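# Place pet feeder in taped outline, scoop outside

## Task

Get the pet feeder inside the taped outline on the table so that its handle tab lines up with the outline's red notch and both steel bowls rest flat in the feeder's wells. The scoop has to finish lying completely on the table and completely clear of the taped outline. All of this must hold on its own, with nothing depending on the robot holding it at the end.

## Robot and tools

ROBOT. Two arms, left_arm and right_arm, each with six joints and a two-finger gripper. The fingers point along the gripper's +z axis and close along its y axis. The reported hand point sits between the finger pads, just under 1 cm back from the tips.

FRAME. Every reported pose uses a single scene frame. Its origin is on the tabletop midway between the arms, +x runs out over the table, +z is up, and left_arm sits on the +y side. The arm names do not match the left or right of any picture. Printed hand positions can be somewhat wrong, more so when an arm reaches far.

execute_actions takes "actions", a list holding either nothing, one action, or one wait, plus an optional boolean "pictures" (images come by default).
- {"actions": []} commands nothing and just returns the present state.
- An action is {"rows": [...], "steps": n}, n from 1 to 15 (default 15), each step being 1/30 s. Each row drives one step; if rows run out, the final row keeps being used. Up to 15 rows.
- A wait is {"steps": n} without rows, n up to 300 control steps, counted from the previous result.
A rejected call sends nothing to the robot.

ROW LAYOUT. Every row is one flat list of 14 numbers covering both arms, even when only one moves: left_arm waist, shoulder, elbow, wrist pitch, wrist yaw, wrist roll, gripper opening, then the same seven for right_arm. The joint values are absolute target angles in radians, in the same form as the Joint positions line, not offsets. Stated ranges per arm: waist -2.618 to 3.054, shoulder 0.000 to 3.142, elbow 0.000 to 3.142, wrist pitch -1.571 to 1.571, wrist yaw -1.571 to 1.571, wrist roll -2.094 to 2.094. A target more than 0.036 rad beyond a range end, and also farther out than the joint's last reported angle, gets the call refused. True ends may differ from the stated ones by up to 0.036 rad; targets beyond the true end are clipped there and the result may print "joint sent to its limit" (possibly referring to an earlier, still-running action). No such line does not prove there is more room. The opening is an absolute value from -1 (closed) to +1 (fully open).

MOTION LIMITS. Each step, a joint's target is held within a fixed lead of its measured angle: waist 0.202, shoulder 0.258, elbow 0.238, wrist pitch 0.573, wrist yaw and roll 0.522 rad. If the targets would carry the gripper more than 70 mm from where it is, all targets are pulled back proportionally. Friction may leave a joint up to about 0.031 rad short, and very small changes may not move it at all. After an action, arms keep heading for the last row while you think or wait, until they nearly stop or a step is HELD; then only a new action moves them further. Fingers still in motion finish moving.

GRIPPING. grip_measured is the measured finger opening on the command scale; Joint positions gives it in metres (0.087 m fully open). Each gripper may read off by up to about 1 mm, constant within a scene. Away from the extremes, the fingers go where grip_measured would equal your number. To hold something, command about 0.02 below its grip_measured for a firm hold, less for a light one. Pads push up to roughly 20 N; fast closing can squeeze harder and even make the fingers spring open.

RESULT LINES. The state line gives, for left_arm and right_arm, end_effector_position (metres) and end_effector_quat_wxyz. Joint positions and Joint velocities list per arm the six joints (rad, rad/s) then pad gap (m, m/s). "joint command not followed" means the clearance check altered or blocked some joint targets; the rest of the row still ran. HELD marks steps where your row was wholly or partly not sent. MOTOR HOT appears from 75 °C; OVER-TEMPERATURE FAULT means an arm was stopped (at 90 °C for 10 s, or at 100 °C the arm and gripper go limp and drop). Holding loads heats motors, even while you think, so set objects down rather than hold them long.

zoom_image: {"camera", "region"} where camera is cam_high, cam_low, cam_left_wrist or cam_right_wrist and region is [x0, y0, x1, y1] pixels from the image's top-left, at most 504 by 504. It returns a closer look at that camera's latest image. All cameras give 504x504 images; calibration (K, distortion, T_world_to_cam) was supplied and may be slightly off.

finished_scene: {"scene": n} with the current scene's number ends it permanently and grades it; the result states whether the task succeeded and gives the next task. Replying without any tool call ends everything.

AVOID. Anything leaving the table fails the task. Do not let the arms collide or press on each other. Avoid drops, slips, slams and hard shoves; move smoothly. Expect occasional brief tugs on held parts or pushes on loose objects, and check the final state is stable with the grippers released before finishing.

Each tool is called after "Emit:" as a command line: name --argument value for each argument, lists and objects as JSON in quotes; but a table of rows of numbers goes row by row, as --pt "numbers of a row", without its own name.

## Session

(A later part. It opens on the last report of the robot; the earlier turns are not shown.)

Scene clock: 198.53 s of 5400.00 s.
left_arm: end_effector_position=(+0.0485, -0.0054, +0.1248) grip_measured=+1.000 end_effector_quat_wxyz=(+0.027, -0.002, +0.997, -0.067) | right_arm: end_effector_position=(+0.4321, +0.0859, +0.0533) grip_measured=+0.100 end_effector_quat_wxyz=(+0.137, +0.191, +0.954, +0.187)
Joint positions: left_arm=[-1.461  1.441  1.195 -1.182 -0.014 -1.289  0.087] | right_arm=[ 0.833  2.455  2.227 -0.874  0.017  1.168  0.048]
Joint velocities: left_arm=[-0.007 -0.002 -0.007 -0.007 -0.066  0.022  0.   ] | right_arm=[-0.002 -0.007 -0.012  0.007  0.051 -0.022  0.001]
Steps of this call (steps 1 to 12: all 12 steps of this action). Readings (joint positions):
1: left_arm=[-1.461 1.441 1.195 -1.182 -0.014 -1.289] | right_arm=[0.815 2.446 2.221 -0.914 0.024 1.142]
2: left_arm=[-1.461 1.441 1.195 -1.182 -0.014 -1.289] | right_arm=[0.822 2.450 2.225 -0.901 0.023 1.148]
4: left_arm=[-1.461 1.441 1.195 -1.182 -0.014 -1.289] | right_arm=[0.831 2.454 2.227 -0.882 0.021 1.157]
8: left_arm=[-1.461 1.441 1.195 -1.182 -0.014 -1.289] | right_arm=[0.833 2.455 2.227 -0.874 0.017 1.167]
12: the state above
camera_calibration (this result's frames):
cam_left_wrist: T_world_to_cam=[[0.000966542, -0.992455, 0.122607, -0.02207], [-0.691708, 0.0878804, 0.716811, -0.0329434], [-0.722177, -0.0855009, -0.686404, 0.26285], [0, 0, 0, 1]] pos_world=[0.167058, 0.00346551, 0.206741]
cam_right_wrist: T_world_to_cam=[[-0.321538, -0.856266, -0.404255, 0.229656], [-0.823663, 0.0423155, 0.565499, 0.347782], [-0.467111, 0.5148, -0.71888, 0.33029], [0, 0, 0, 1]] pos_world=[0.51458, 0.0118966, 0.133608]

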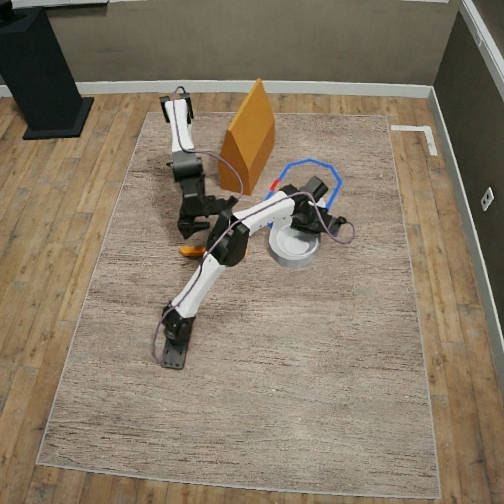

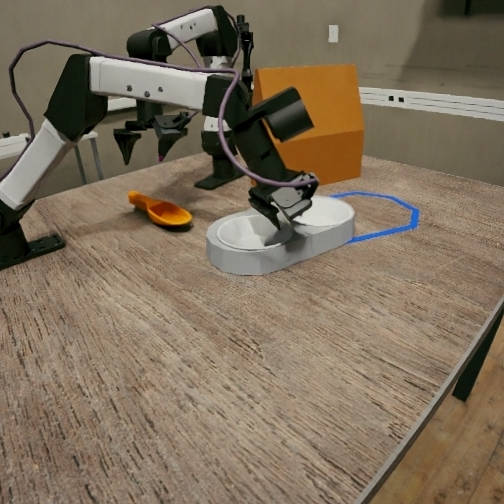

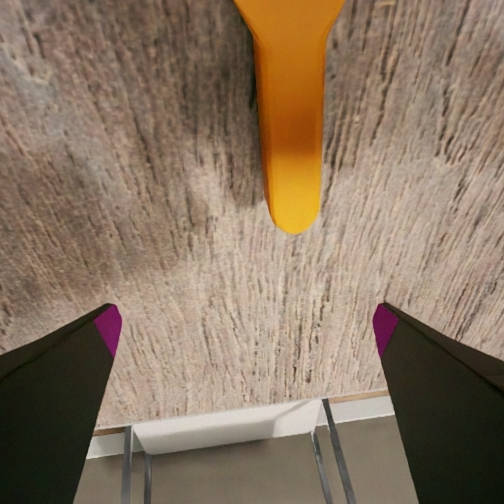

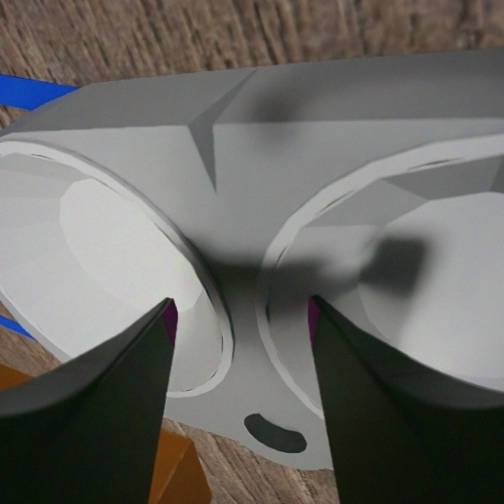

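Emit:
execute_actions --actions '[{"rows": [[-1.469,1.45,1.2,-1.2,0,-1.295,1,0.849,2.505,2.247,-0.829,0,1.190,0.1],[-1.469,1.45,1.2,-1.2,0,-1.295,1,0.855,2.512,2.253,-0.816,0,1.195,0.1],[-1.469,1.45,1.2,-1.2,0,-1.295,1,0.860,2.520,2.260,-0.803,0,1.200,0.1],[-1.469,1.45,1.2,-1.2,0,-1.295,1,0.865,2.527,2.266,-0.790,0,1.204,0.1],[-1.469,1.45,1.2,-1.2,0,-1.295,1,0.871,2.534,2.273,-0.777,0,1.209,0.1],[-1.469,1.45,1.2,-1.2,0,-1.295,1,0.876,2.541,2.280,-0.764,0,1.214,0.1],[-1.469,1.45,1.2,-1.2,0,-1.295,1,0.881,2.548,2.286,-0.750,0,1.219,0.1],[-1.469,1.45,1.2,-1.2,0,-1.295,1,0.887,2.555,2.293,-0.737,0,1.224,0.1],[-1.469,1.45,1.2,-1.2,0,-1.295,1,0.892,2.563,2.299,-0.724,0,1.229,0.1],[-1.469,1.45,1.2,-1.2,0,-1.295,1,0.897,2.570,2.306,-0.711,0,1.233,0.1],[-1.469,1.45,1.2,-1.2,0,-1.295,1,0.903,2.577,2.312,-0.698,0,1.238,0.1],[-1.469,1.45,1.2,-1.2,0,-1.295,1,0.908,2.584,2.319,-0.685,0,1.243,0.1]], "steps": 15}]' --pictures false

Emit:
execute_actions --actions '[{"rows": [[-1.469,1.45,1.2,-1.2,0,-1.295,1,0.908,2.584,2.319,-0.685,0,1.243,0.1]], "steps": 10}]'

Scene clock: 204.87 s of 5400.00 s.
left_arm: end_effector_position=(+0.0485, -0.0054, +0.1248) grip_measured=+1.000 end_effector_quat_wxyz=(+0.027, -0.002, +0.997, -0.067) | right_arm: end_effector_position=(+0.4406, +0.1429, +0.0568) grip_measured=+0.100 end_effector_quat_wxyz=(+0.165, +0.187, +0.933, +0.259)
Joint positions: left_arm=[-1.461  1.441  1.195 -1.182 -0.014 -1.289  0.087] | right_arm=[ 0.887  2.534  2.309 -0.721  0.014  1.223  0.048]
Joint velocities: left_arm=[ 0.002  0.007  0.007 -0.051 -0.022 -0.007  0.   ] | right_arm=[ 0.1    0.056  0.017  0.271  0.022  0.125 -0.001]
Steps of this call (steps 1 to 15: the robot went on to your last target; steps 16 to 90: nothing new was sent; then 2.83 s passed at rest; steps 91 to 105: all 15 steps of this action). Readings (joint positions):
91: left_arm=[-1.461 1.441 1.195 -1.182 -0.014 -1.289] | right_arm=[0.833 2.455 2.227 -0.874 0.017 1.169]
92: left_arm=[-1.461 1.441 1.195 -1.182 -0.014 -1.289] | right_arm=[0.833 2.458 2.229 -0.872 0.016 1.172]
94: left_arm=[-1.461 1.441 1.195 -1.182 -0.014 -1.289] | right_arm=[0.836 2.467 2.242 -0.866 0.014 1.178]
98: left_arm=[-1.461 1.441 1.195 -1.182 -0.014 -1.289] | right_arm=[0.850 2.493 2.272 -0.821 0.014 1.193]
105: the state above

Scene clock: 205.20 s of 5400.00 s.
left_arm: end_effector_position=(+0.0485, -0.0054, +0.1248) grip_measured=+1.000 end_effector_quat_wxyz=(+0.027, -0.002, +0.997, -0.067) | right_arm: end_effector_position=(+0.4405, +0.1482, +0.0574) grip_measured=+0.100 end_effector_quat_wxyz=(+0.166, +0.189, +0.930, +0.267)
Joint positions: left_arm=[-1.461  1.441  1.195 -1.182 -0.014 -1.289  0.087] | right_arm=[ 0.892  2.538  2.309 -0.702  0.012  1.233  0.048]
Joint velocities: left_arm=[ 0.007  0.002  0.017 -0.051  0.022  0.037  0.   ] | right_arm=[ 0.007 -0.007 -0.007 -0.022 -0.051  0.037 -0.001]
Steps of this call (steps 1 to 10: all 10 steps of this action). Readings (joint positions):
1: left_arm=[-1.461 1.441 1.195 -1.182 -0.014 -1.289] | right_arm=[0.890 2.536 2.309 -0.713 0.014 1.225]
2: left_arm=[-1.461 1.441 1.195 -1.182 -0.014 -1.289] | right_arm=[0.891 2.537 2.309 -0.707 0.014 1.227]
4: left_arm=[-1.461 1.441 1.195 -1.182 -0.014 -1.289] | right_arm=[0.892 2.538 2.309 -0.702 0.013 1.230]
8: left_arm=[-1.461 1.441 1.195 -1.182 -0.014 -1.289] | right_arm=[0.892 2.538 2.309 -0.702 0.012 1.232]
10: the state above
camera_calibration (this result's frames):
cam_left_wrist: T_world_to_cam=[[0.000966542, -0.992455, 0.122607, -0.02207], [-0.691708, 0.0878804, 0.716811, -0.0329434], [-0.722177, -0.0855009, -0.686404, 0.26285], [0, 0, 0, 1]] pos_world=[0.167058, 0.00346551, 0.206741]
cam_right_wrist: T_world_to_cam=[[-0.272273, -0.785591, -0.55562, 0.263886], [-0.872341, -0.0421543, 0.487078, 0.388266], [-0.406066, 0.617308, -0.673826, 0.260387], [0, 0, 0, 1]] pos_world=[0.516283, 0.0629347, 0.13296]

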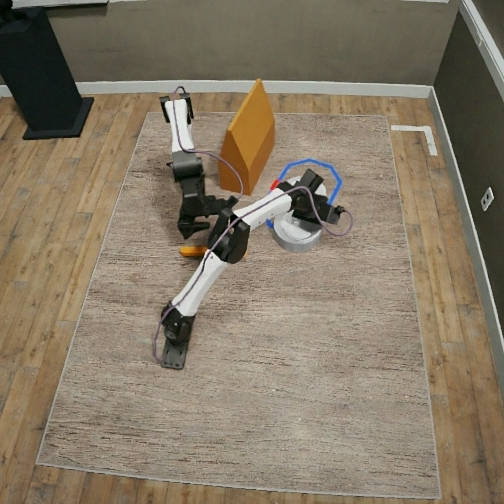

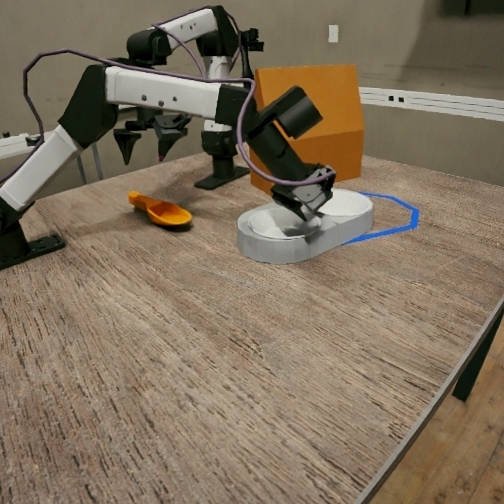

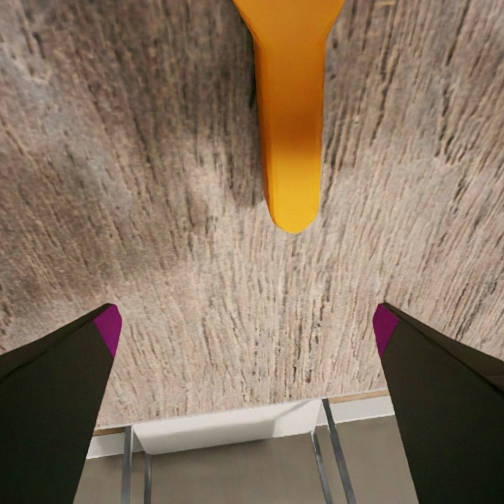

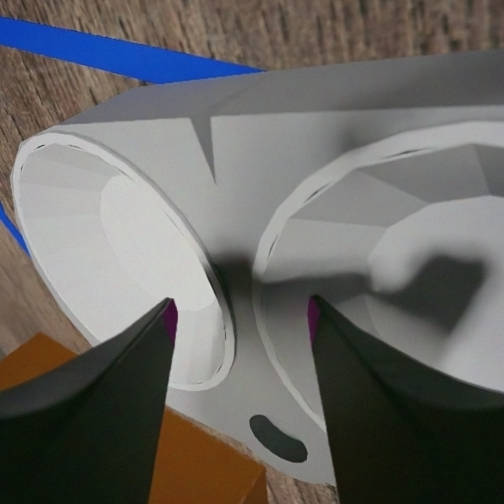

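Emit:
zoom_image --camera "cam_high" --region '[240, 140, 380, 270]'

Region (240, 140, 380, 270) of cam_high's 504x504 image, scaled by 3.600, with more detail than that image has; it fills the top 468 rows of this view, and the rest is white.

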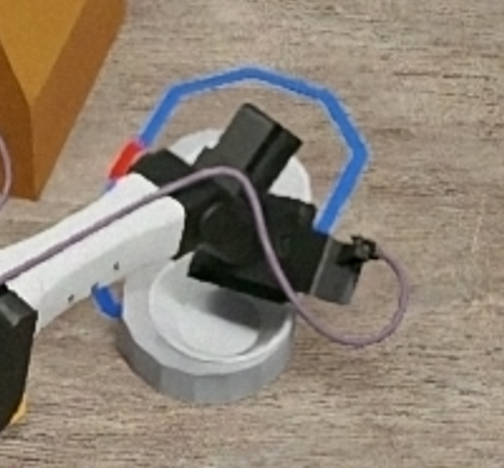

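Emit:
execute_actions --actions '[{"rows": [[-1.469,1.45,1.2,-1.2,0,-1.295,1,0.900,2.530,2.319,-0.695,0,1.243,0.1],[-1.469,1.45,1.2,-1.2,0,-1.295,1,0.900,2.505,2.319,-0.695,0,1.243,0.1],[-1.469,1.45,1.2,-1.2,0,-1.295,1,0.900,2.480,2.319,-0.695,0,1.243,0.1],[-1.469,1.45,1.2,-1.2,0,-1.295,1,0.900,2.455,2.319,-0.695,0,1.243,0.1],[-1.469,1.45,1.2,-1.2,0,-1.295,1,0.900,2.434,2.319,-0.695,0,1.243,0.1],[-1.469,1.45,1.2,-1.2,0,-1.295,1,0.870,2.416,2.296,-0.715,0,1.207,0.1],[-1.469,1.45,1.2,-1.2,0,-1.295,1,0.832,2.398,2.273,-0.745,0,1.171,0.1],[-1.469,1.45,1.2,-1.2,0,-1.295,1,0.793,2.380,2.250,-0.775,0,1.135,0.1],[-1.469,1.45,1.2,-1.2,0,-1.295,1,0.755,2.362,2.228,-0.805,0,1.099,-1],[-1.469,1.45,1.2,-1.2,0,-1.295,1,0.717,2.344,2.205,-0.836,0,1.063,-1],[-1.469,1.45,1.2,-1.2,0,-1.295,1,0.679,2.326,2.182,-0.866,0,1.026,-1],[-1.469,1.45,1.2,-1.2,0,-1.295,1,0.640,2.308,2.159,-0.896,0,0.990,-1],[-1.469,1.45,1.2,-1.2,0,-1.295,1,0.602,2.290,2.136,-0.926,0,0.954,-1],[-1.469,1.45,1.2,-1.2,0,-1.295,1,0.564,2.272,2.113,-0.956,0,0.918,-1],[-1.469,1.45,1.2,-1.2,0,-1.295,1,0.526,2.255,2.091,-0.986,0,0.882,-1]], "steps": 15}]' --pictures false

Emit:
execute_actions --actions '[{"rows": [[-1.469,1.45,1.2,-1.2,0,-1.295,1,0.487,2.237,2.068,-1.016,0,0.846,-1],[-1.469,1.45,1.2,-1.2,0,-1.295,1,0.449,2.219,2.045,-1.046,0,0.810,-1],[-1.469,1.45,1.2,-1.2,0,-1.295,1,0.411,2.201,2.022,-1.076,0,0.774,-1],[-1.469,1.45,1.2,-1.2,0,-1.295,1,0.373,2.183,1.999,-1.106,0,0.738,-1],[-1.469,1.45,1.2,-1.2,0,-1.295,1,0.334,2.165,1.976,-1.137,0,0.702,-1],[-1.469,1.45,1.2,-1.2,0,-1.295,1,0.296,2.147,1.953,-1.167,0,0.665,-1],[-1.469,1.45,1.2,-1.2,0,-1.295,1,0.258,2.129,1.931,-1.197,0,0.629,-1],[-1.469,1.45,1.2,-1.2,0,-1.295,1,0.220,2.111,1.908,-1.227,0,0.593,-1],[-1.469,1.45,1.2,-1.2,0,-1.295,1,0.181,2.093,1.885,-1.257,0,0.557,-1],[-1.469,1.45,1.2,-1.2,0,-1.295,1,0.143,2.075,1.862,-1.287,0,0.521,-1]], "steps": 15}]'

Emit:
zoom_image --camera "cam_high" --region '[240, 140, 380, 270]'

Scene clock: 232.40 s of 5400.00 s.
left_arm: end_effector_position=(+0.0485, -0.0054, +0.1248) grip_measured=+1.000 end_effector_quat_wxyz=(+0.027, -0.002, +0.997, -0.067) | right_arm: end_effector_position=(+0.5068, +0.0271, +0.1461) grip_measured=-0.978 end_effector_quat_wxyz=(+0.225, +0.211, +0.917, +0.255)
Joint positions: left_arm=[-1.461  1.441  1.195 -1.182 -0.014 -1.289  0.087] | right_arm=[ 0.67   2.298  2.218 -0.796 -0.005  1.067  0.001]
Joint velocities: left_arm=[-0.002 -0.002 -0.007  0.007 -0.007 -0.007  0.   ] | right_arm=[-1.033 -0.383 -0.466 -0.476  0.022 -0.667 -0.001]
Steps of this call (steps 1 to 15: the robot went on to your last target; steps 16 to 90: nothing new was sent; then 23.70 s passed at rest; steps 91 to 105: all 15 steps of this action). Readings (joint positions):
91: left_arm=[-1.461 1.441 1.195 -1.182 -0.014 -1.289] | right_arm=[0.892 2.537 2.309 -0.702 0.012 1.233]
92: left_arm=[-1.461 1.441 1.195 -1.182 -0.014 -1.289] | right_arm=[0.892 2.533 2.309 -0.702 0.012 1.233]
94: left_arm=[-1.461 1.441 1.195 -1.182 -0.014 -1.289] | right_arm=[0.892 2.520 2.309 -0.703 0.009 1.235]
98: left_arm=[-1.461 1.441 1.195 -1.182 -0.014 -1.289] | right_arm=[0.877 2.439 2.297 -0.717 0.001 1.207]
105: the state above

Scene clock: 232.90 s of 5400.00 s.
left_arm: end_effector_position=(+0.0485, -0.0054, +0.1248) grip_measured=+1.000 end_effector_quat_wxyz=(+0.027, -0.002, +0.997, -0.067) | right_arm: end_effector_position=(+0.4632, -0.2855, +0.1012) grip_measured=-0.978 end_effector_quat_wxyz=(+0.091, +0.272, +0.958, +0.032)
Joint positions: left_arm=[-1.461  1.441  1.195 -1.182 -0.014 -1.289  0.087] | right_arm=[ 0.135  2.096  1.899 -1.181  0.004  0.631  0.001]
Joint velocities: left_arm=[-0.017 -0.017 -0.012 -0.022 -0.022 -0.051  0.   ] | right_arm=[-0.559 -0.261 -0.232 -0.857  0.154 -0.711 -0.001]
Steps of this call (steps 1 to 15: all 15 steps of this action). Readings (joint positions):
1: left_arm=[-1.461 1.441 1.195 -1.182 -0.014 -1.289] | right_arm=[0.633 2.286 2.200 -0.813 -0.004 1.045]
2: left_arm=[-1.461 1.441 1.195 -1.182 -0.014 -1.289] | right_arm=[0.595 2.275 2.180 -0.832 -0.004 1.020]
4: left_arm=[-1.461 1.441 1.195 -1.182 -0.014 -1.289] | right_arm=[0.521 2.252 2.137 -0.873 -0.004 0.969]
8: left_arm=[-1.461 1.441 1.195 -1.182 -0.014 -1.289] | right_arm=[0.372 2.202 2.044 -0.971 -0.002 0.855]
15: the state above
camera_calibration (this result's frames):
cam_left_wrist: T_world_to_cam=[[0.000966542, -0.992455, 0.122607, -0.02207], [-0.691708, 0.0878804, 0.716811, -0.0329434], [-0.722177, -0.0855009, -0.686404, 0.26285], [0, 0, 0, 1]] pos_world=[0.167058, 0.00346551, 0.206741]
cam_right_wrist: T_world_to_cam=[[-0.521901, -0.846692, -0.1036, 0.00614461], [-0.67819, 0.338204, 0.652439, 0.370379], [-0.517377, 0.410769, -0.750727, 0.56728], [0, 0, 0, 1]] pos_world=[0.547891, -0.353082, 0.184859]

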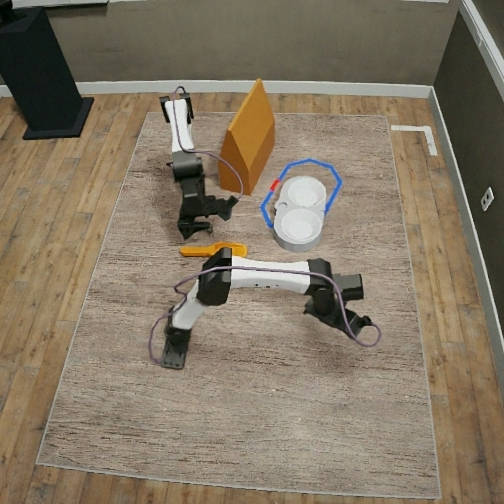

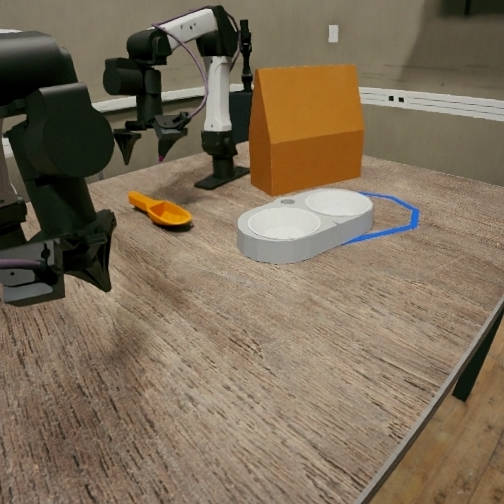

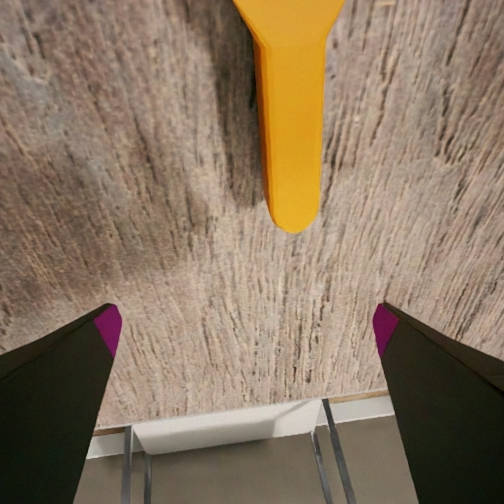

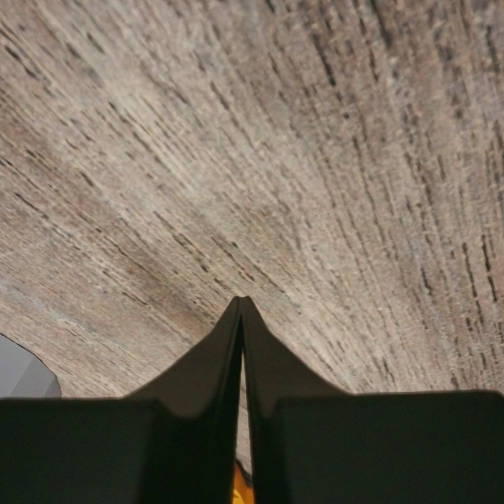

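Region (240, 140, 380, 270) of cam_high's 504x504 image, scaled by 3.600, with more detail than that image has; it fills the top 468 rows of this view, and the rest is white.

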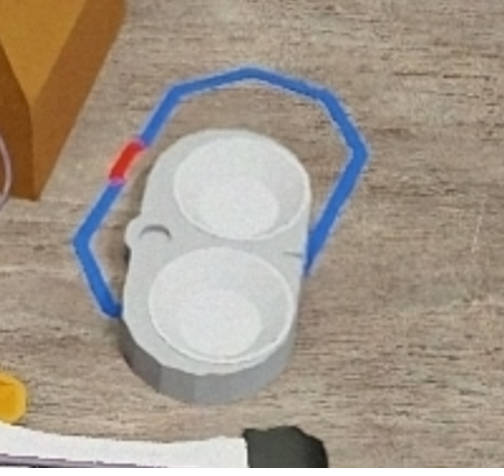

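Emit:
execute_actions --actions '[{"rows": [[-1.469,1.45,1.2,-1.2,0,-1.295,1,0.184,2.091,1.885,-1.274,0,0.544,0.38],[-1.469,1.45,1.2,-1.2,0,-1.295,1,0.225,2.106,1.908,-1.262,0,0.566,0.38],[-1.469,1.45,1.2,-1.2,0,-1.295,1,0.266,2.122,1.931,-1.249,0,0.589,0.38],[-1.469,1.45,1.2,-1.2,0,-1.295,1,0.308,2.138,1.954,-1.236,0,0.611,0.38],[-1.469,1.45,1.2,-1.2,0,-1.295,1,0.349,2.153,1.977,-1.223,0,0.634,0.38],[-1.469,1.45,1.2,-1.2,0,-1.295,1,0.390,2.169,2.000,-1.211,0,0.656,0.38],[-1.469,1.45,1.2,-1.2,0,-1.295,1,0.431,2.185,2.023,-1.198,0,0.679,0.38],[-1.469,1.45,1.2,-1.2,0,-1.295,1,0.472,2.200,2.045,-1.185,0,0.701,0.38],[-1.469,1.45,1.2,-1.2,0,-1.295,1,0.513,2.216,2.068,-1.172,0,0.724,0.38],[-1.469,1.45,1.2,-1.2,0,-1.295,1,0.554,2.232,2.091,-1.160,0,0.746,0.38],[-1.469,1.45,1.2,-1.2,0,-1.295,1,0.595,2.247,2.114,-1.147,0,0.769,0.38],[-1.469,1.45,1.2,-1.2,0,-1.295,1,0.637,2.263,2.137,-1.134,0,0.791,0.38],[-1.469,1.45,1.2,-1.2,0,-1.295,1,0.678,2.279,2.160,-1.122,0,0.814,0.38],[-1.469,1.45,1.2,-1.2,0,-1.295,1,0.719,2.294,2.183,-1.109,0,0.836,0.38],[-1.469,1.45,1.2,-1.2,0,-1.295,1,0.760,2.310,2.206,-1.096,0,0.859,0.38]], "steps": 15}]' --pictures false

Emit:
execute_actions --actions '[{"rows": [[-1.469,1.45,1.2,-1.2,0,-1.295,1,0.760,2.310,2.206,-1.096,0,0.859,0.38]], "steps": 13}]'

Scene clock: 269.23 s of 5400.00 s.
left_arm: end_effector_position=(+0.0485, -0.0054, +0.1248) grip_measured=+1.000 end_effector_quat_wxyz=(+0.027, -0.002, +0.997, -0.067) | right_arm: end_effector_position=(+0.4222, -0.0339, +0.0956) grip_measured=+0.380 end_effector_quat_wxyz=(+0.114, +0.065, +0.987, +0.092)
Joint positions: left_arm=[-1.461  1.441  1.195 -1.182 -0.014 -1.289  0.087] | right_arm=[ 0.687  2.273  2.145 -1.148  0.005  0.763  0.06 ]
Joint velocities: left_arm=[-0.012 -0.007 -0.022  0.037  0.051 -0.022  0.   ] | right_arm=[ 1.111  0.427  0.642  0.403 -0.022  0.579  0.   ]
Steps of this call (steps 1 to 30: the robot went on to your last target; steps 31 to 100: nothing new was sent; then 32.50 s passed at rest; steps 101 to 115: all 15 steps of this action). Readings (joint positions):
101: left_arm=[-1.461 1.441 1.195 -1.182 -0.014 -1.289] | right_arm=[0.138 2.084 1.892 -1.275 0.006 0.529]
102: left_arm=[-1.461 1.441 1.195 -1.182 -0.014 -1.289] | right_arm=[0.149 2.084 1.892 -1.275 0.007 0.535]
104: left_arm=[-1.461 1.441 1.195 -1.182 -0.014 -1.289] | right_arm=[0.197 2.094 1.906 -1.273 0.010 0.557]
108: left_arm=[-1.461 1.441 1.195 -1.182 -0.014 -1.289] | right_arm=[0.377 2.157 1.987 -1.236 0.010 0.621]
115: the state above

Scene clock: 269.67 s of 5400.00 s.
left_arm: end_effector_position=(+0.0485, -0.0054, +0.1248) grip_measured=+1.000 end_effector_quat_wxyz=(+0.027, -0.002, +0.997, -0.067) | right_arm: end_effector_position=(+0.4098, +0.0103, +0.0990) grip_measured=+0.380 end_effector_quat_wxyz=(+0.122, +0.069, +0.982, +0.124)
Joint positions: left_arm=[-1.461  1.441  1.195 -1.182 -0.014 -1.289  0.087] | right_arm=[ 0.764  2.296  2.181 -1.106 -0.005  0.849  0.06 ]
Joint velocities: left_arm=[ 0.007  0.007 -0.007 -0.051  0.051  0.037  0.   ] | right_arm=[-0.017 -0.002  0.002 -0.051  0.007  0.022  0.001]
Steps of this call (steps 1 to 13: all 13 steps of this action). Readings (joint positions):
1: left_arm=[-1.461 1.441 1.195 -1.182 -0.014 -1.289] | right_arm=[0.724 2.285 2.162 -1.134 0.004 0.781]
2: left_arm=[-1.461 1.441 1.195 -1.182 -0.014 -1.289] | right_arm=[0.754 2.292 2.172 -1.122 0.001 0.795]
4: left_arm=[-1.461 1.441 1.195 -1.182 -0.014 -1.289] | right_arm=[0.789 2.296 2.178 -1.112 -0.006 0.815]
8: left_arm=[-1.461 1.441 1.195 -1.182 -0.014 -1.289] | right_arm=[0.783 2.296 2.181 -1.107 -0.008 0.837]
13: the state above
camera_calibration (this result's frames):
cam_left_wrist: T_world_to_cam=[[0.000966542, -0.992455, 0.122607, -0.02207], [-0.691708, 0.0878804, 0.716811, -0.0329434], [-0.722177, -0.0855009, -0.686404, 0.26285], [0, 0, 0, 1]] pos_world=[0.167058, 0.00346551, 0.206741]
cam_right_wrist: T_world_to_cam=[[-0.113477, -0.96035, -0.254658, 0.0772452], [-0.813186, -0.0574883, 0.579158, 0.302191], [-0.570834, 0.272805, -0.77442, 0.442093], [0, 0, 0, 1]] pos_world=[0.506865, -0.0290502, 0.18702]

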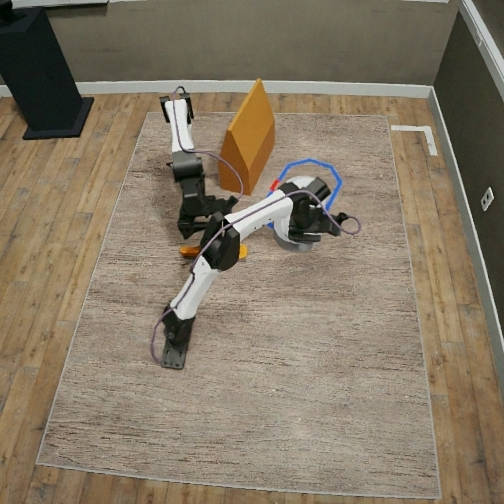

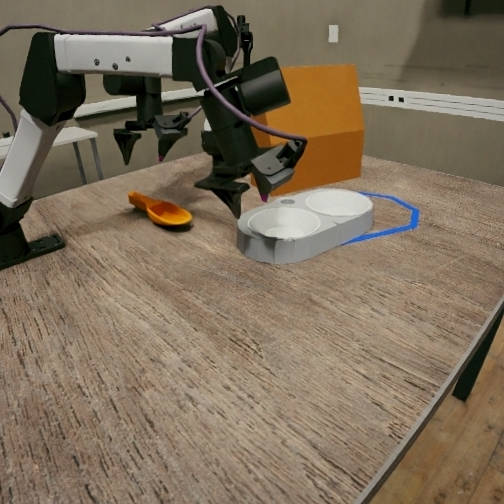

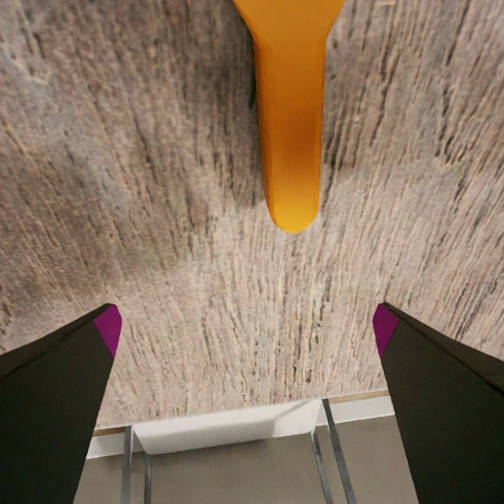

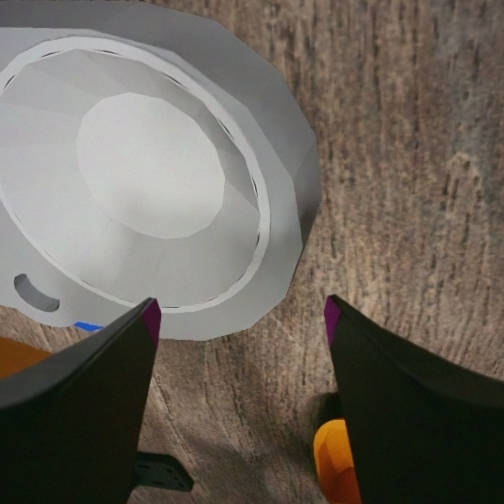

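Emit:
execute_actions --actions '[{"rows": [[-1.469,1.45,1.2,-1.2,0,-1.295,1,0.753,2.317,2.209,-1.091,0,0.852,0.38],[-1.469,1.45,1.2,-1.2,0,-1.295,1,0.747,2.325,2.211,-1.087,0,0.846,0.38],[-1.469,1.45,1.2,-1.2,0,-1.295,1,0.740,2.332,2.214,-1.082,0,0.839,0.38],[-1.469,1.45,1.2,-1.2,0,-1.295,1,0.733,2.339,2.216,-1.077,0,0.832,0.38],[-1.469,1.45,1.2,-1.2,0,-1.295,1,0.733,2.339,2.192,-1.053,0,0.832,0.38],[-1.469,1.45,1.2,-1.2,0,-1.295,1,0.733,2.339,2.169,-1.029,0,0.832,0.38],[-1.469,1.45,1.2,-1.2,0,-1.295,1,0.733,2.339,2.145,-1.006,0,0.832,0.38],[-1.469,1.45,1.2,-1.2,0,-1.295,1,0.733,2.339,2.121,-0.982,0,0.832,0.38],[-1.469,1.45,1.2,-1.2,0,-1.295,1,0.733,2.340,2.098,-0.958,0,0.832,0.38],[-1.469,1.45,1.2,-1.2,0,-1.295,1,0.733,2.340,2.074,-0.934,0,0.832,0.38],[-1.469,1.45,1.2,-1.2,0,-1.295,1,0.733,2.340,2.050,-0.910,0,0.832,0.38],[-1.469,1.45,1.2,-1.2,0,-1.295,1,0.733,2.340,2.026,-0.887,0,0.832,0.38],[-1.469,1.45,1.2,-1.2,0,-1.295,1,0.733,2.340,2.003,-0.863,0,0.832,0.38],[-1.469,1.45,1.2,-1.2,0,-1.295,1,0.733,2.340,1.979,-0.839,0,0.832,0.38]], "steps": 15}]' --pictures false

Emit:
execute_actions --actions '[{"rows": [[-1.469,1.45,1.2,-1.2,0,-1.295,1,0.733,2.340,1.979,-0.839,0,0.832,0.38]], "steps": 10}]'

Scene clock: 279.90 s of 5400.00 s.
left_arm: end_effector_position=(+0.0485, -0.0054, +0.1248) grip_measured=+1.000 end_effector_quat_wxyz=(+0.027, -0.002, +0.997, -0.067) | right_arm: end_effector_position=(+0.4256, +0.0062, +0.0506) grip_measured=+0.380 end_effector_quat_wxyz=(+0.129, +0.076, +0.981, +0.125)
Joint positions: left_arm=[-1.461  1.441  1.195 -1.182 -0.014 -1.289  0.087] | right_arm=[ 0.739  2.319  2.027 -0.918 -0.004  0.839  0.06 ]
Joint velocities: left_arm=[-0.007  0.017  0.007  0.051 -0.022  0.037  0.   ] | right_arm=[-0.002  0.09  -0.462  0.388  0.081 -0.007 -0.001]
Steps of this call (steps 1 to 15: the robot went on to your last target; steps 16 to 90: nothing new was sent; then 6.73 s passed at rest; steps 91 to 105: all 15 steps of this action). Readings (joint positions):
91: left_arm=[-1.461 1.441 1.195 -1.182 -0.014 -1.289] | right_arm=[0.764 2.296 2.181 -1.106 -0.005 0.853]
92: left_arm=[-1.461 1.441 1.195 -1.182 -0.014 -1.289] | right_arm=[0.764 2.297 2.181 -1.104 -0.005 0.853]
94: left_arm=[-1.461 1.441 1.195 -1.182 -0.014 -1.289] | right_arm=[0.760 2.303 2.184 -1.100 -0.005 0.849]
98: left_arm=[-1.461 1.441 1.195 -1.182 -0.014 -1.289] | right_arm=[0.744 2.318 2.173 -1.053 -0.004 0.842]
105: the state above

Scene clock: 280.23 s of 5400.00 s.
left_arm: end_effector_position=(+0.0485, -0.0054, +0.1248) grip_measured=+1.000 end_effector_quat_wxyz=(+0.027, -0.002, +0.997, -0.067) | right_arm: end_effector_position=(+0.4305, +0.0102, +0.0384) grip_measured=+0.380 end_effector_quat_wxyz=(+0.135, +0.075, +0.979, +0.131)
Joint positions: left_arm=[-1.461  1.441  1.195 -1.182 -0.014 -1.289  0.087] | right_arm=[ 0.739  2.334  2.    -0.858 -0.004  0.838  0.06 ]
Joint velocities: left_arm=[ 0.002 -0.012 -0.002  0.022  0.007  0.037  0.   ] | right_arm=[-0.017 -0.002  0.017  0.11   0.066 -0.037 -0.   ]
Steps of this call (steps 1 to 10: all 10 steps of this action). Readings (joint positions):
1: left_arm=[-1.461 1.441 1.195 -1.182 -0.014 -1.289] | right_arm=[0.739 2.324 2.014 -0.907 -0.004 0.839]
2: left_arm=[-1.461 1.441 1.195 -1.182 -0.014 -1.289] | right_arm=[0.739 2.328 2.007 -0.898 -0.004 0.839]
4: left_arm=[-1.461 1.441 1.195 -1.182 -0.014 -1.289] | right_arm=[0.739 2.334 2.001 -0.884 -0.004 0.838]
8: left_arm=[-1.461 1.441 1.195 -1.182 -0.014 -1.289] | right_arm=[0.739 2.334 2.000 -0.863 -0.004 0.838]
10: the state above
camera_calibration (this result's frames):
cam_left_wrist: T_world_to_cam=[[0.000966542, -0.992455, 0.122607, -0.02207], [-0.691708, 0.0878804, 0.716811, -0.0329434], [-0.722177, -0.0855009, -0.686404, 0.26285], [0, 0, 0, 1]] pos_world=[0.167058, 0.00346551, 0.206741]
cam_right_wrist: T_world_to_cam=[[-0.121733, -0.954608, -0.271855, 0.0682258], [-0.828195, -0.0532677, 0.557903, 0.361287], [-0.547059, 0.293064, -0.784117, 0.396969], [0, 0, 0, 1]] pos_world=[0.524687, -0.0319636, 0.128255]

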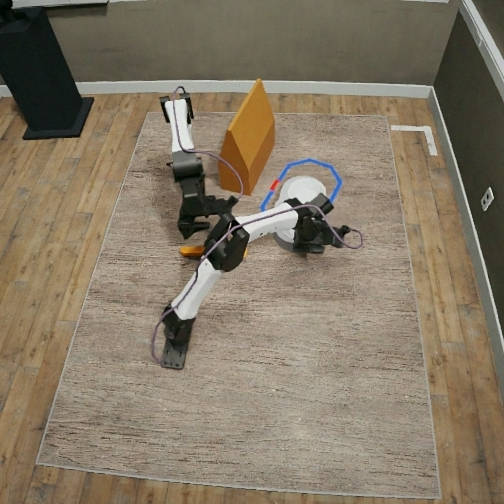

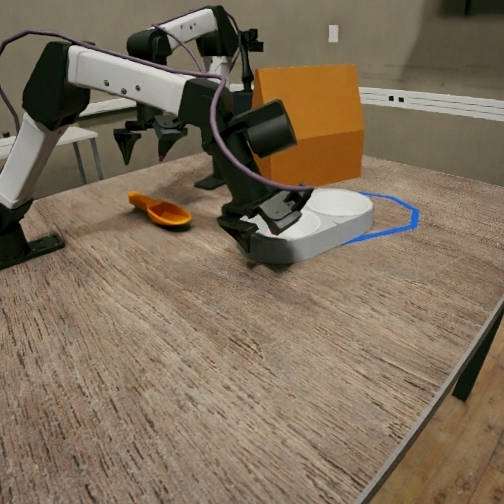

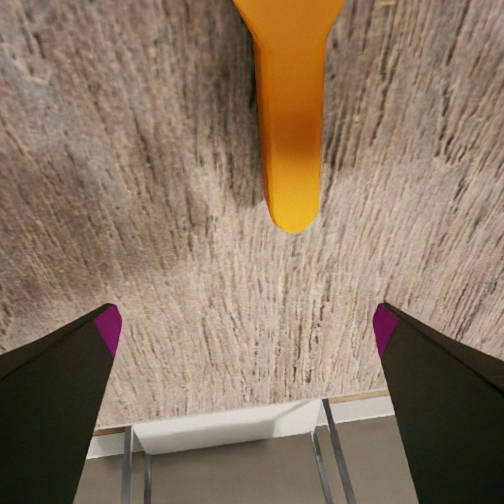

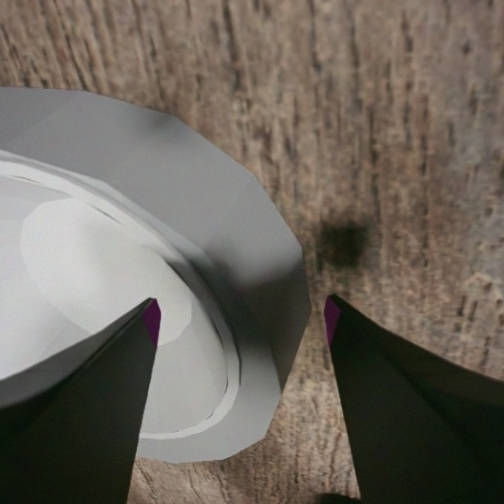

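Emit:
execute_actions --actions '[{"rows": [[-1.469,1.45,1.2,-1.2,0,-1.295,1,0.733,2.340,1.979,-0.839,0,0.832,0.28],[-1.469,1.45,1.2,-1.2,0,-1.295,1,0.733,2.340,1.979,-0.839,0,0.832,0.18],[-1.469,1.45,1.2,-1.2,0,-1.295,1,0.733,2.340,1.979,-0.839,0,0.832,0.08],[-1.469,1.45,1.2,-1.2,0,-1.295,1,0.733,2.340,1.979,-0.839,0,0.832,-0.02],[-1.469,1.45,1.2,-1.2,0,-1.295,1,0.733,2.340,1.979,-0.839,0,0.832,-0.12],[-1.469,1.45,1.2,-1.2,0,-1.295,1,0.733,2.340,1.979,-0.839,0,0.832,-0.2],[-1.469,1.45,1.2,-1.2,0,-1.295,1,0.733,2.340,1.979,-0.839,0,0.832,-0.28],[-1.469,1.45,1.2,-1.2,0,-1.295,1,0.733,2.340,1.979,-0.839,0,0.832,-0.35]], "steps": 13}]' --pictures false

Scene clock: 283.97 s of 5400.00 s.
left_arm: end_effector_position=(+0.0485, -0.0054, +0.1248) grip_measured=+1.000 end_effector_quat_wxyz=(+0.027, -0.002, +0.997, -0.067) | right_arm: end_effector_position=(+0.4325, +0.0101, +0.0387) grip_measured=-0.346 end_effector_quat_wxyz=(+0.140, +0.072, +0.979, +0.131)
Joint positions: left_arm=[-1.461  1.441  1.195 -1.182 -0.014 -1.289  0.087] | right_arm=[ 0.739  2.334  2.    -0.851  0.001  0.829  0.029]
Joint velocities: left_arm=[ 0.007 -0.002  0.002 -0.037 -0.037 -0.022  0.   ] | right_arm=[ 0.007  0.007  0.002 -0.051  0.081 -0.037 -0.   ]
Steps of this call (steps 1 to 15: the robot went on to your last target; steps 16 to 90: nothing new was sent; then 0.30 s passed at rest; steps 91 to 103: all 13 steps of this action). Readings (joint positions):
91: left_arm=[-1.461 1.441 1.195 -1.182 -0.014 -1.289] | right_arm=[0.739 2.334 2.000 -0.849 -0.004 0.838]
92: left_arm=[-1.461 1.441 1.195 -1.182 -0.014 -1.289] | right_arm=[0.739 2.334 2.000 -0.849 -0.004 0.838]
94: left_arm=[-1.461 1.441 1.195 -1.182 -0.014 -1.289] | right_arm=[0.739 2.334 2.000 -0.849 -0.004 0.838]
98: left_arm=[-1.461 1.441 1.195 -1.182 -0.014 -1.289] | right_arm=[0.739 2.334 2.000 -0.851 0.001 0.834]
103: the state above

Emit:
execute_actions --actions '[{"rows": [[-1.469,1.45,1.2,-1.2,0,-1.295,1,0.743,2.347,1.989,-0.837,0,0.855,-0.37],[-1.469,1.45,1.2,-1.2,0,-1.295,1,0.753,2.355,2.000,-0.835,0,0.879,-0.37],[-1.469,1.45,1.2,-1.2,0,-1.295,1,0.763,2.362,2.010,-0.833,0,0.902,-0.37],[-1.469,1.45,1.2,-1.2,0,-1.295,1,0.774,2.369,2.020,-0.831,0,0.925,-0.37],[-1.469,1.45,1.2,-1.2,0,-1.295,1,0.784,2.377,2.031,-0.829,0,0.948,-0.37],[-1.469,1.45,1.2,-1.2,0,-1.295,1,0.794,2.384,2.041,-0.827,0,0.972,-0.37],[-1.469,1.45,1.2,-1.2,0,-1.295,1,0.804,2.391,2.051,-0.825,0,0.995,-0.37],[-1.469,1.45,1.2,-1.2,0,-1.295,1,0.814,2.398,2.062,-0.823,0,1.018,-0.37],[-1.469,1.45,1.2,-1.2,0,-1.295,1,0.824,2.406,2.072,-0.821,0,1.041,-0.37],[-1.469,1.45,1.2,-1.2,0,-1.295,1,0.834,2.413,2.083,-0.820,0,1.065,-0.37],[-1.469,1.45,1.2,-1.2,0,-1.295,1,0.844,2.420,2.093,-0.818,0,1.088,-0.37],[-1.469,1.45,1.2,-1.2,0,-1.295,1,0.855,2.428,2.103,-0.816,0,1.111,-0.37],[-1.469,1.45,1.2,-1.2,0,-1.295,1,0.865,2.435,2.114,-0.814,0,1.134,-0.37],[-1.469,1.45,1.2,-1.2,0,-1.295,1,0.875,2.442,2.124,-0.812,0,1.158,-0.37],[-1.469,1.45,1.2,-1.2,0,-1.295,1,0.885,2.450,2.134,-0.810,0,1.181,-0.37]], "steps": 15}]' --pictures false

Emit:
execute_actions --actions '[{"rows": [[-1.469,1.45,1.2,-1.2,0,-1.295,1,0.895,2.457,2.145,-0.808,0,1.204,-0.37],[-1.469,1.45,1.2,-1.2,0,-1.295,1,0.905,2.464,2.155,-0.806,0,1.227,-0.37],[-1.469,1.45,1.2,-1.2,0,-1.295,1,0.915,2.471,2.165,-0.804,0,1.251,-0.37],[-1.469,1.45,1.2,-1.2,0,-1.295,1,0.925,2.479,2.176,-0.802,0,1.274,-0.37],[-1.469,1.45,1.2,-1.2,0,-1.295,1,0.9355,2.486,2.186,-0.800,0,1.297,-0.37]], "steps": 15}]'

Emit:
zoom_image --camera "cam_high" --region '[240, 140, 380, 270]'

Scene clock: 297.90 s of 5400.00 s.
left_arm: end_effector_position=(+0.0485, -0.0054, +0.1248) grip_measured=+1.000 end_effector_quat_wxyz=(+0.027, -0.002, +0.997, -0.067) | right_arm: end_effector_position=(+0.4093, +0.0757, +0.0388) grip_measured=-0.368 end_effector_quat_wxyz=(+0.130, +0.135, +0.968, +0.167)
Joint positions: left_arm=[-1.461  1.441  1.195 -1.182 -0.014 -1.289  0.087] | right_arm=[ 0.85   2.405  2.099 -0.84   0.009  1.069  0.028]
Joint velocities: left_arm=[-0.007 -0.002  0.002 -0.007 -0.037 -0.066  0.   ] | right_arm=[ 0.3    0.193  0.295  0.037  0.022  0.593 -0.   ]
Steps of this call (steps 1 to 15: the robot went on to your last target; steps 16 to 90: nothing new was sent; then 10.43 s passed at rest; steps 91 to 105: all 15 steps of this action). Readings (joint positions):
91: left_arm=[-1.461 1.441 1.195 -1.182 -0.014 -1.289] | right_arm=[0.739 2.334 2.000 -0.851 0.001 0.829]
92: left_arm=[-1.461 1.441 1.195 -1.182 -0.014 -1.289] | right_arm=[0.739 2.334 2.000 -0.851 0.001 0.833]
94: left_arm=[-1.461 1.441 1.195 -1.182 -0.014 -1.289] | right_arm=[0.742 2.336 2.000 -0.851 0.001 0.849]
98: left_arm=[-1.461 1.441 1.195 -1.182 -0.014 -1.289] | right_arm=[0.770 2.353 2.026 -0.851 0.007 0.913]
105: the state above

Scene clock: 298.40 s of 5400.00 s.
left_arm: end_effector_position=(+0.0485, -0.0054, +0.1248) grip_measured=+1.000 end_effector_quat_wxyz=(+0.027, -0.002, +0.997, -0.067) | right_arm: end_effector_position=(+0.3879, +0.1239, +0.0398) grip_measured=-0.369 end_effector_quat_wxyz=(+0.113, +0.194, +0.954, +0.199)
Joint positions: left_arm=[-1.461  1.441  1.195 -1.182 -0.014 -1.289  0.087] | right_arm=[ 0.93   2.454  2.166 -0.821  0.008  1.273  0.028]
Joint velocities: left_arm=[-0.007  0.012  0.017 -0.051  0.037  0.051  0.   ] | right_arm=[-0.012  0.007  0.002  0.007  0.022  0.11  -0.001]
Steps of this call (steps 1 to 15: all 15 steps of this action). Readings (joint positions):
1: left_arm=[-1.461 1.441 1.195 -1.182 -0.014 -1.289] | right_arm=[0.861 2.412 2.110 -0.839 0.009 1.093]
2: left_arm=[-1.461 1.441 1.195 -1.182 -0.014 -1.289] | right_arm=[0.871 2.419 2.120 -0.837 0.009 1.116]
4: left_arm=[-1.461 1.441 1.195 -1.182 -0.014 -1.289] | right_arm=[0.891 2.433 2.140 -0.835 0.009 1.162]
8: left_arm=[-1.461 1.441 1.195 -1.182 -0.014 -1.289] | right_arm=[0.923 2.453 2.165 -0.824 0.009 1.235]
15: the state above
camera_calibration (this result's frames):
cam_left_wrist: T_world_to_cam=[[0.000966542, -0.992455, 0.122607, -0.02207], [-0.691708, 0.0878804, 0.716811, -0.0329434], [-0.722177, -0.0855009, -0.686404, 0.26285], [0, 0, 0, 1]] pos_world=[0.167058, 0.00346551, 0.206741]
cam_right_wrist: T_world_to_cam=[[-0.334364, -0.844747, -0.417856, 0.246602], [-0.798256, 0.0181599, 0.602044, 0.309097], [-0.500986, 0.534858, -0.680396, 0.289449], [0, 0, 0, 1]] pos_world=[0.474203, 0.0478886, 0.113894]

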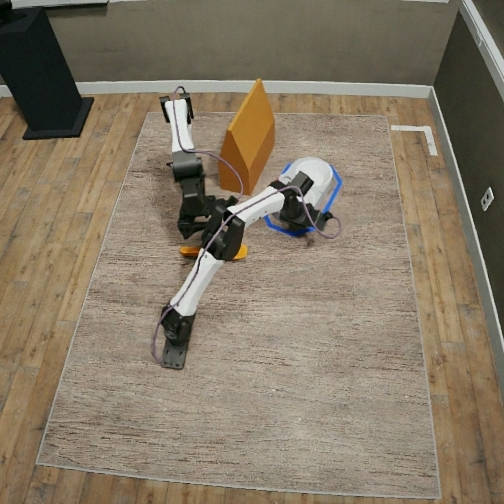

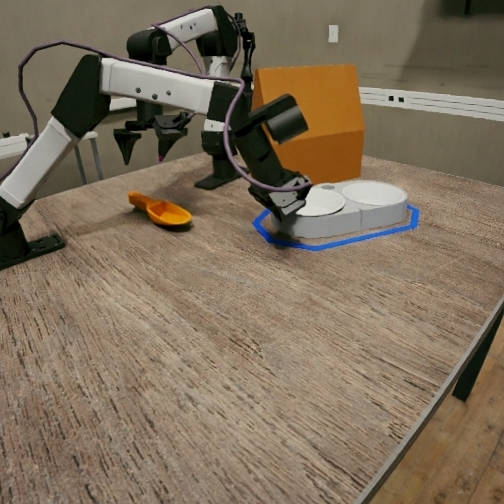

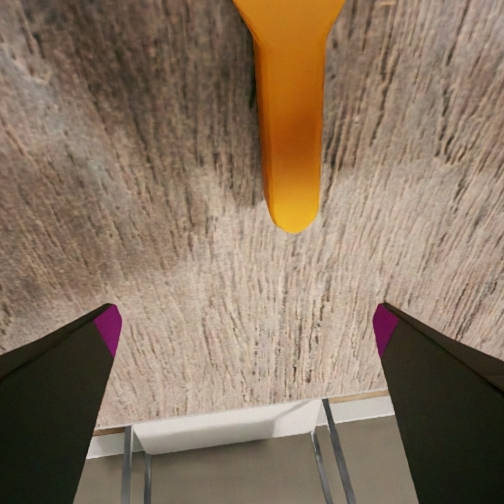

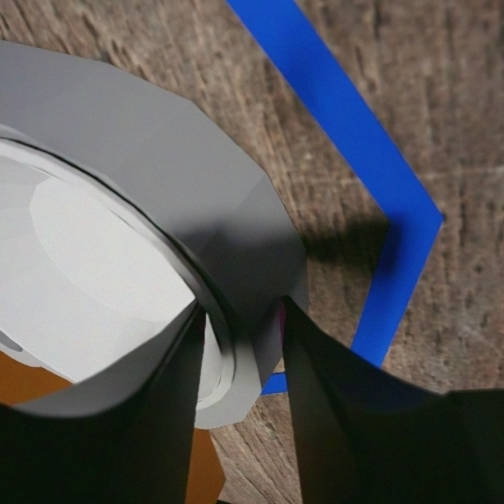

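Region (240, 140, 380, 270) of cam_high's 504x504 image, scaled by 3.600, with more detail than that image has; it fills the top 468 rows of this view, and the rest is white.

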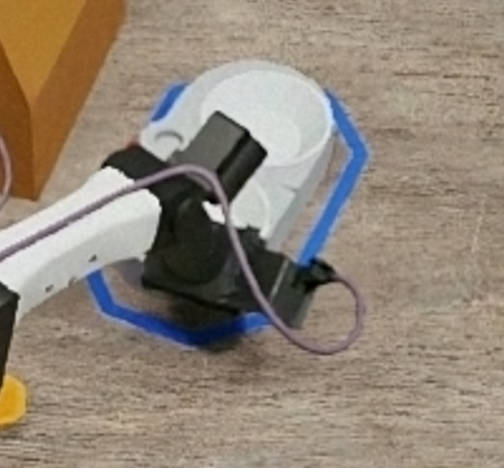

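Emit:
execute_actions --actions '[{"rows": [[-1.469,1.45,1.2,-1.2,0,-1.295,1,0.9355,2.470,2.186,-0.800,0,1.297,0.0],[-1.469,1.45,1.2,-1.2,0,-1.295,1,0.9355,2.470,2.186,-0.800,0,1.297,0.2],[-1.469,1.45,1.2,-1.2,0,-1.295,1,0.9355,2.470,2.186,-0.800,0,1.297,0.38],[-1.469,1.45,1.2,-1.2,0,-1.295,1,0.9355,2.470,2.186,-0.800,0,1.297,0.38],[-1.469,1.45,1.2,-1.2,0,-1.295,1,0.9355,2.446,2.186,-0.800,0,1.297,0.38],[-1.469,1.45,1.2,-1.2,0,-1.295,1,0.9355,2.420,2.186,-0.800,0,1.297,0.38],[-1.469,1.45,1.2,-1.2,0,-1.295,1,0.9355,2.392,2.186,-0.800,0,1.297,0.38],[-1.469,1.45,1.2,-1.2,0,-1.295,1,0.9355,2.364,2.186,-0.800,0,1.297,0.38],[-1.469,1.45,1.2,-1.2,0,-1.295,1,0.9355,2.336,2.186,-0.800,0,1.297,0.38],[-1.469,1.45,1.2,-1.2,0,-1.295,1,0.896,2.323,2.170,-0.824,0,1.258,0.38],[-1.469,1.45,1.2,-1.2,0,-1.295,1,0.856,2.310,2.154,-0.849,0,1.219,0.38],[-1.469,1.45,1.2,-1.2,0,-1.295,1,0.817,2.297,2.137,-0.873,0,1.181,0.38],[-1.469,1.45,1.2,-1.2,0,-1.295,1,0.777,2.284,2.121,-0.897,0,1.142,0.38],[-1.469,1.45,1.2,-1.2,0,-1.295,1,0.737,2.271,2.105,-0.922,0,1.103,0.38],[-1.469,1.45,1.2,-1.2,0,-1.295,1,0.698,2.258,2.089,-0.946,0,1.064,0.38]], "steps": 15}]' --pictures false

Emit:
execute_actions --actions '[{"rows": [[-1.469,1.45,1.2,-1.2,0,-1.295,1,0.658,2.245,2.073,-0.970,0,1.025,0.38],[-1.469,1.45,1.2,-1.2,0,-1.295,1,0.618,2.232,2.056,-0.995,0,0.987,0.38],[-1.469,1.45,1.2,-1.2,0,-1.295,1,0.579,2.219,2.040,-1.019,0,0.948,0.38],[-1.469,1.45,1.2,-1.2,0,-1.295,1,0.539,2.206,2.024,-1.044,0,0.909,0.38],[-1.469,1.45,1.2,-1.2,0,-1.295,1,0.500,2.192,2.008,-1.068,0,0.870,0.38],[-1.469,1.45,1.2,-1.2,0,-1.295,1,0.460,2.179,1.992,-1.092,0,0.831,0.38],[-1.469,1.45,1.2,-1.2,0,-1.295,1,0.420,2.166,1.975,-1.117,0,0.793,0.38],[-1.469,1.45,1.2,-1.2,0,-1.295,1,0.381,2.153,1.959,-1.141,0,0.754,0.38],[-1.469,1.45,1.2,-1.2,0,-1.295,1,0.341,2.140,1.943,-1.165,0,0.715,0.38],[-1.469,1.45,1.2,-1.2,0,-1.295,1,0.301,2.127,1.927,-1.190,0,0.676,0.38],[-1.469,1.45,1.2,-1.2,0,-1.295,1,0.262,2.114,1.911,-1.214,0,0.637,0.38],[-1.469,1.45,1.2,-1.2,0,-1.295,1,0.222,2.101,1.894,-1.238,0,0.599,0.38],[-1.469,1.45,1.2,-1.2,0,-1.295,1,0.183,2.088,1.878,-1.263,0,0.560,0.38],[-1.469,1.45,1.2,-1.2,0,-1.295,1,0.143,2.075,1.862,-1.287,0,0.521,0.38]], "steps": 15}]'

Emit:
zoom_image --camera "cam_high" --region '[240, 140, 380, 270]'

Emit:
zoom_image --camera "cam_low" --region '[240, 160, 430, 260]'

Scene clock: 309.73 s of 5400.00 s.
left_arm: end_effector_position=(+0.0485, -0.0054, +0.1248) grip_measured=+1.000 end_effector_quat_wxyz=(+0.027, -0.002, +0.997, -0.067) | right_arm: end_effector_position=(+0.4291, +0.0862, +0.1311) grip_measured=+0.380 end_effector_quat_wxyz=(+0.163, +0.199, +0.933, +0.251)
Joint positions: left_arm=[-1.461  1.441  1.195 -1.182 -0.014 -1.289  0.087] | right_arm=[ 0.83   2.283  2.166 -0.845 -0.007  1.196  0.06 ]
Joint velocities: left_arm=[ 0.002 -0.007 -0.002  0.007 -0.037  0.051  0.   ] | right_arm=[-0.994 -0.491 -0.007 -0.212  0.007 -0.52   0.   ]
Steps of this call (steps 1 to 15: the robot went on to your last target; steps 16 to 90: nothing new was sent; then 7.83 s passed at rest; steps 91 to 105: all 15 steps of this action). Readings (joint positions):
91: left_arm=[-1.461 1.441 1.195 -1.182 -0.014 -1.289] | right_arm=[0.930 2.454 2.166 -0.820 0.008 1.281]
92: left_arm=[-1.461 1.441 1.195 -1.182 -0.014 -1.289] | right_arm=[0.930 2.454 2.166 -0.818 0.008 1.283]
94: left_arm=[-1.461 1.441 1.195 -1.182 -0.014 -1.289] | right_arm=[0.930 2.454 2.166 -0.815 0.007 1.286]
98: left_arm=[-1.461 1.441 1.195 -1.182 -0.014 -1.289] | right_arm=[0.930 2.437 2.166 -0.813 0.006 1.290]
105: the state above

Scene clock: 310.23 s of 5400.00 s.
left_arm: end_effector_position=(+0.0485, -0.0054, +0.1248) grip_measured=+1.000 end_effector_quat_wxyz=(+0.027, -0.002, +0.997, -0.067) | right_arm: end_effector_position=(+0.4810, -0.2372, +0.0986) grip_measured=+0.380 end_effector_quat_wxyz=(+0.114, +0.275, +0.953, +0.057)
Joint positions: left_arm=[-1.461  1.441  1.195 -1.182 -0.014 -1.289  0.087] | right_arm=[ 0.231  2.131  1.934 -1.118 -0.002  0.738  0.06 ]
Joint velocities: left_arm=[-0.002 -0.002  0.017  0.022  0.022  0.022  0.   ] | right_arm=[-1.145 -0.413 -0.51  -0.828  0.051 -1.15  -0.   ]
Steps of this call (steps 1 to 15: all 15 steps of this action). Readings (joint positions):
1: left_arm=[-1.461 1.441 1.195 -1.182 -0.014 -1.289] | right_arm=[0.793 2.266 2.162 -0.852 -0.007 1.175]
2: left_arm=[-1.461 1.441 1.195 -1.182 -0.014 -1.289] | right_arm=[0.754 2.252 2.154 -0.860 -0.007 1.151]
4: left_arm=[-1.461 1.441 1.195 -1.182 -0.014 -1.289] | right_arm=[0.674 2.231 2.132 -0.883 -0.006 1.102]
8: left_arm=[-1.461 1.441 1.195 -1.182 -0.014 -1.289] | right_arm=[0.515 2.202 2.064 -0.953 -0.004 0.986]
15: the state above
camera_calibration (this result's frames):
cam_left_wrist: T_world_to_cam=[[0.000966542, -0.992455, 0.122607, -0.02207], [-0.691708, 0.0878804, 0.716811, -0.0329434], [-0.722177, -0.0855009, -0.686404, 0.26285], [0, 0, 0, 1]] pos_world=[0.167058, 0.00346551, 0.206741]
cam_right_wrist: T_world_to_cam=[[-0.51973, -0.838182, -0.165323, 0.063153], [-0.713226, 0.319159, 0.624056, 0.38293], [-0.470308, 0.442253, -0.76369, 0.540767], [0, 0, 0, 1]] pos_world=[0.560265, -0.308438, 0.184449]

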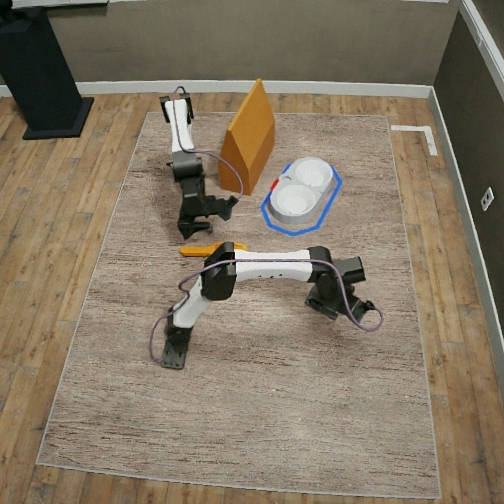

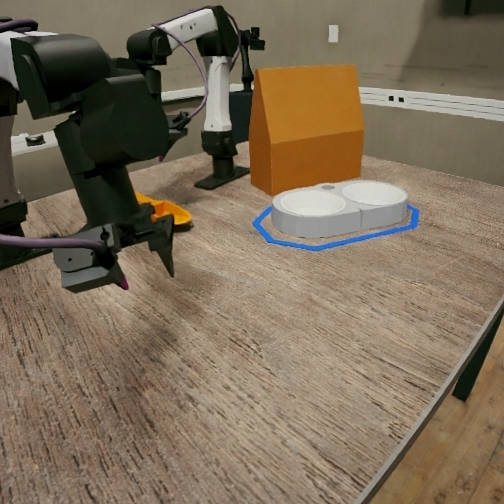

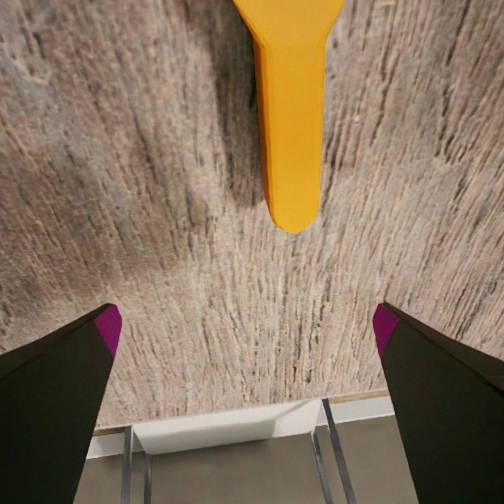

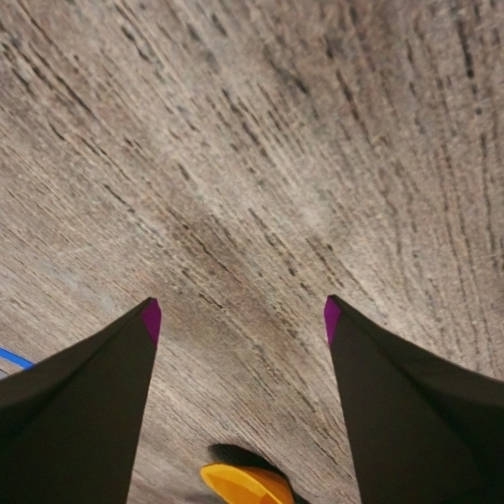

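Region (240, 140, 380, 270) of cam_high's 504x504 image, scaled by 3.600, with more detail than that image has; it fills the top 468 rows of this view, and the rest is white.

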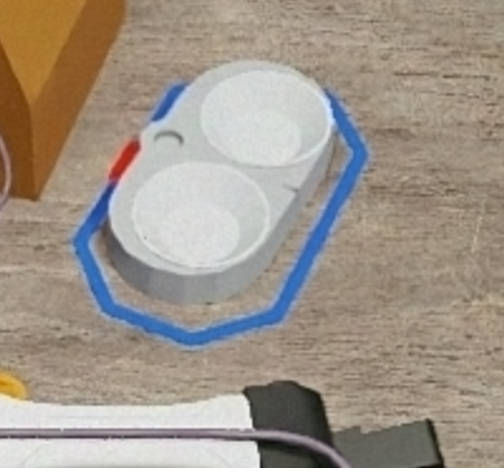

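Region (240, 160, 430, 260) of cam_low's 504x504 image, scaled by 2.653, with more detail than that image has; it fills the top 265 rows of this view, and the rest is white.

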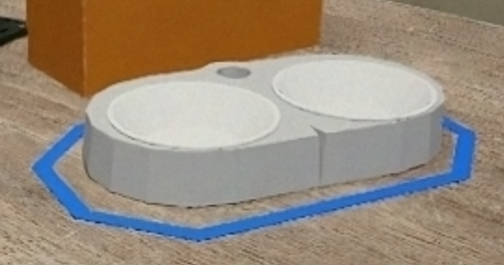

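Emit:
finished_scene --scene 2

The scene is finished: the task was done.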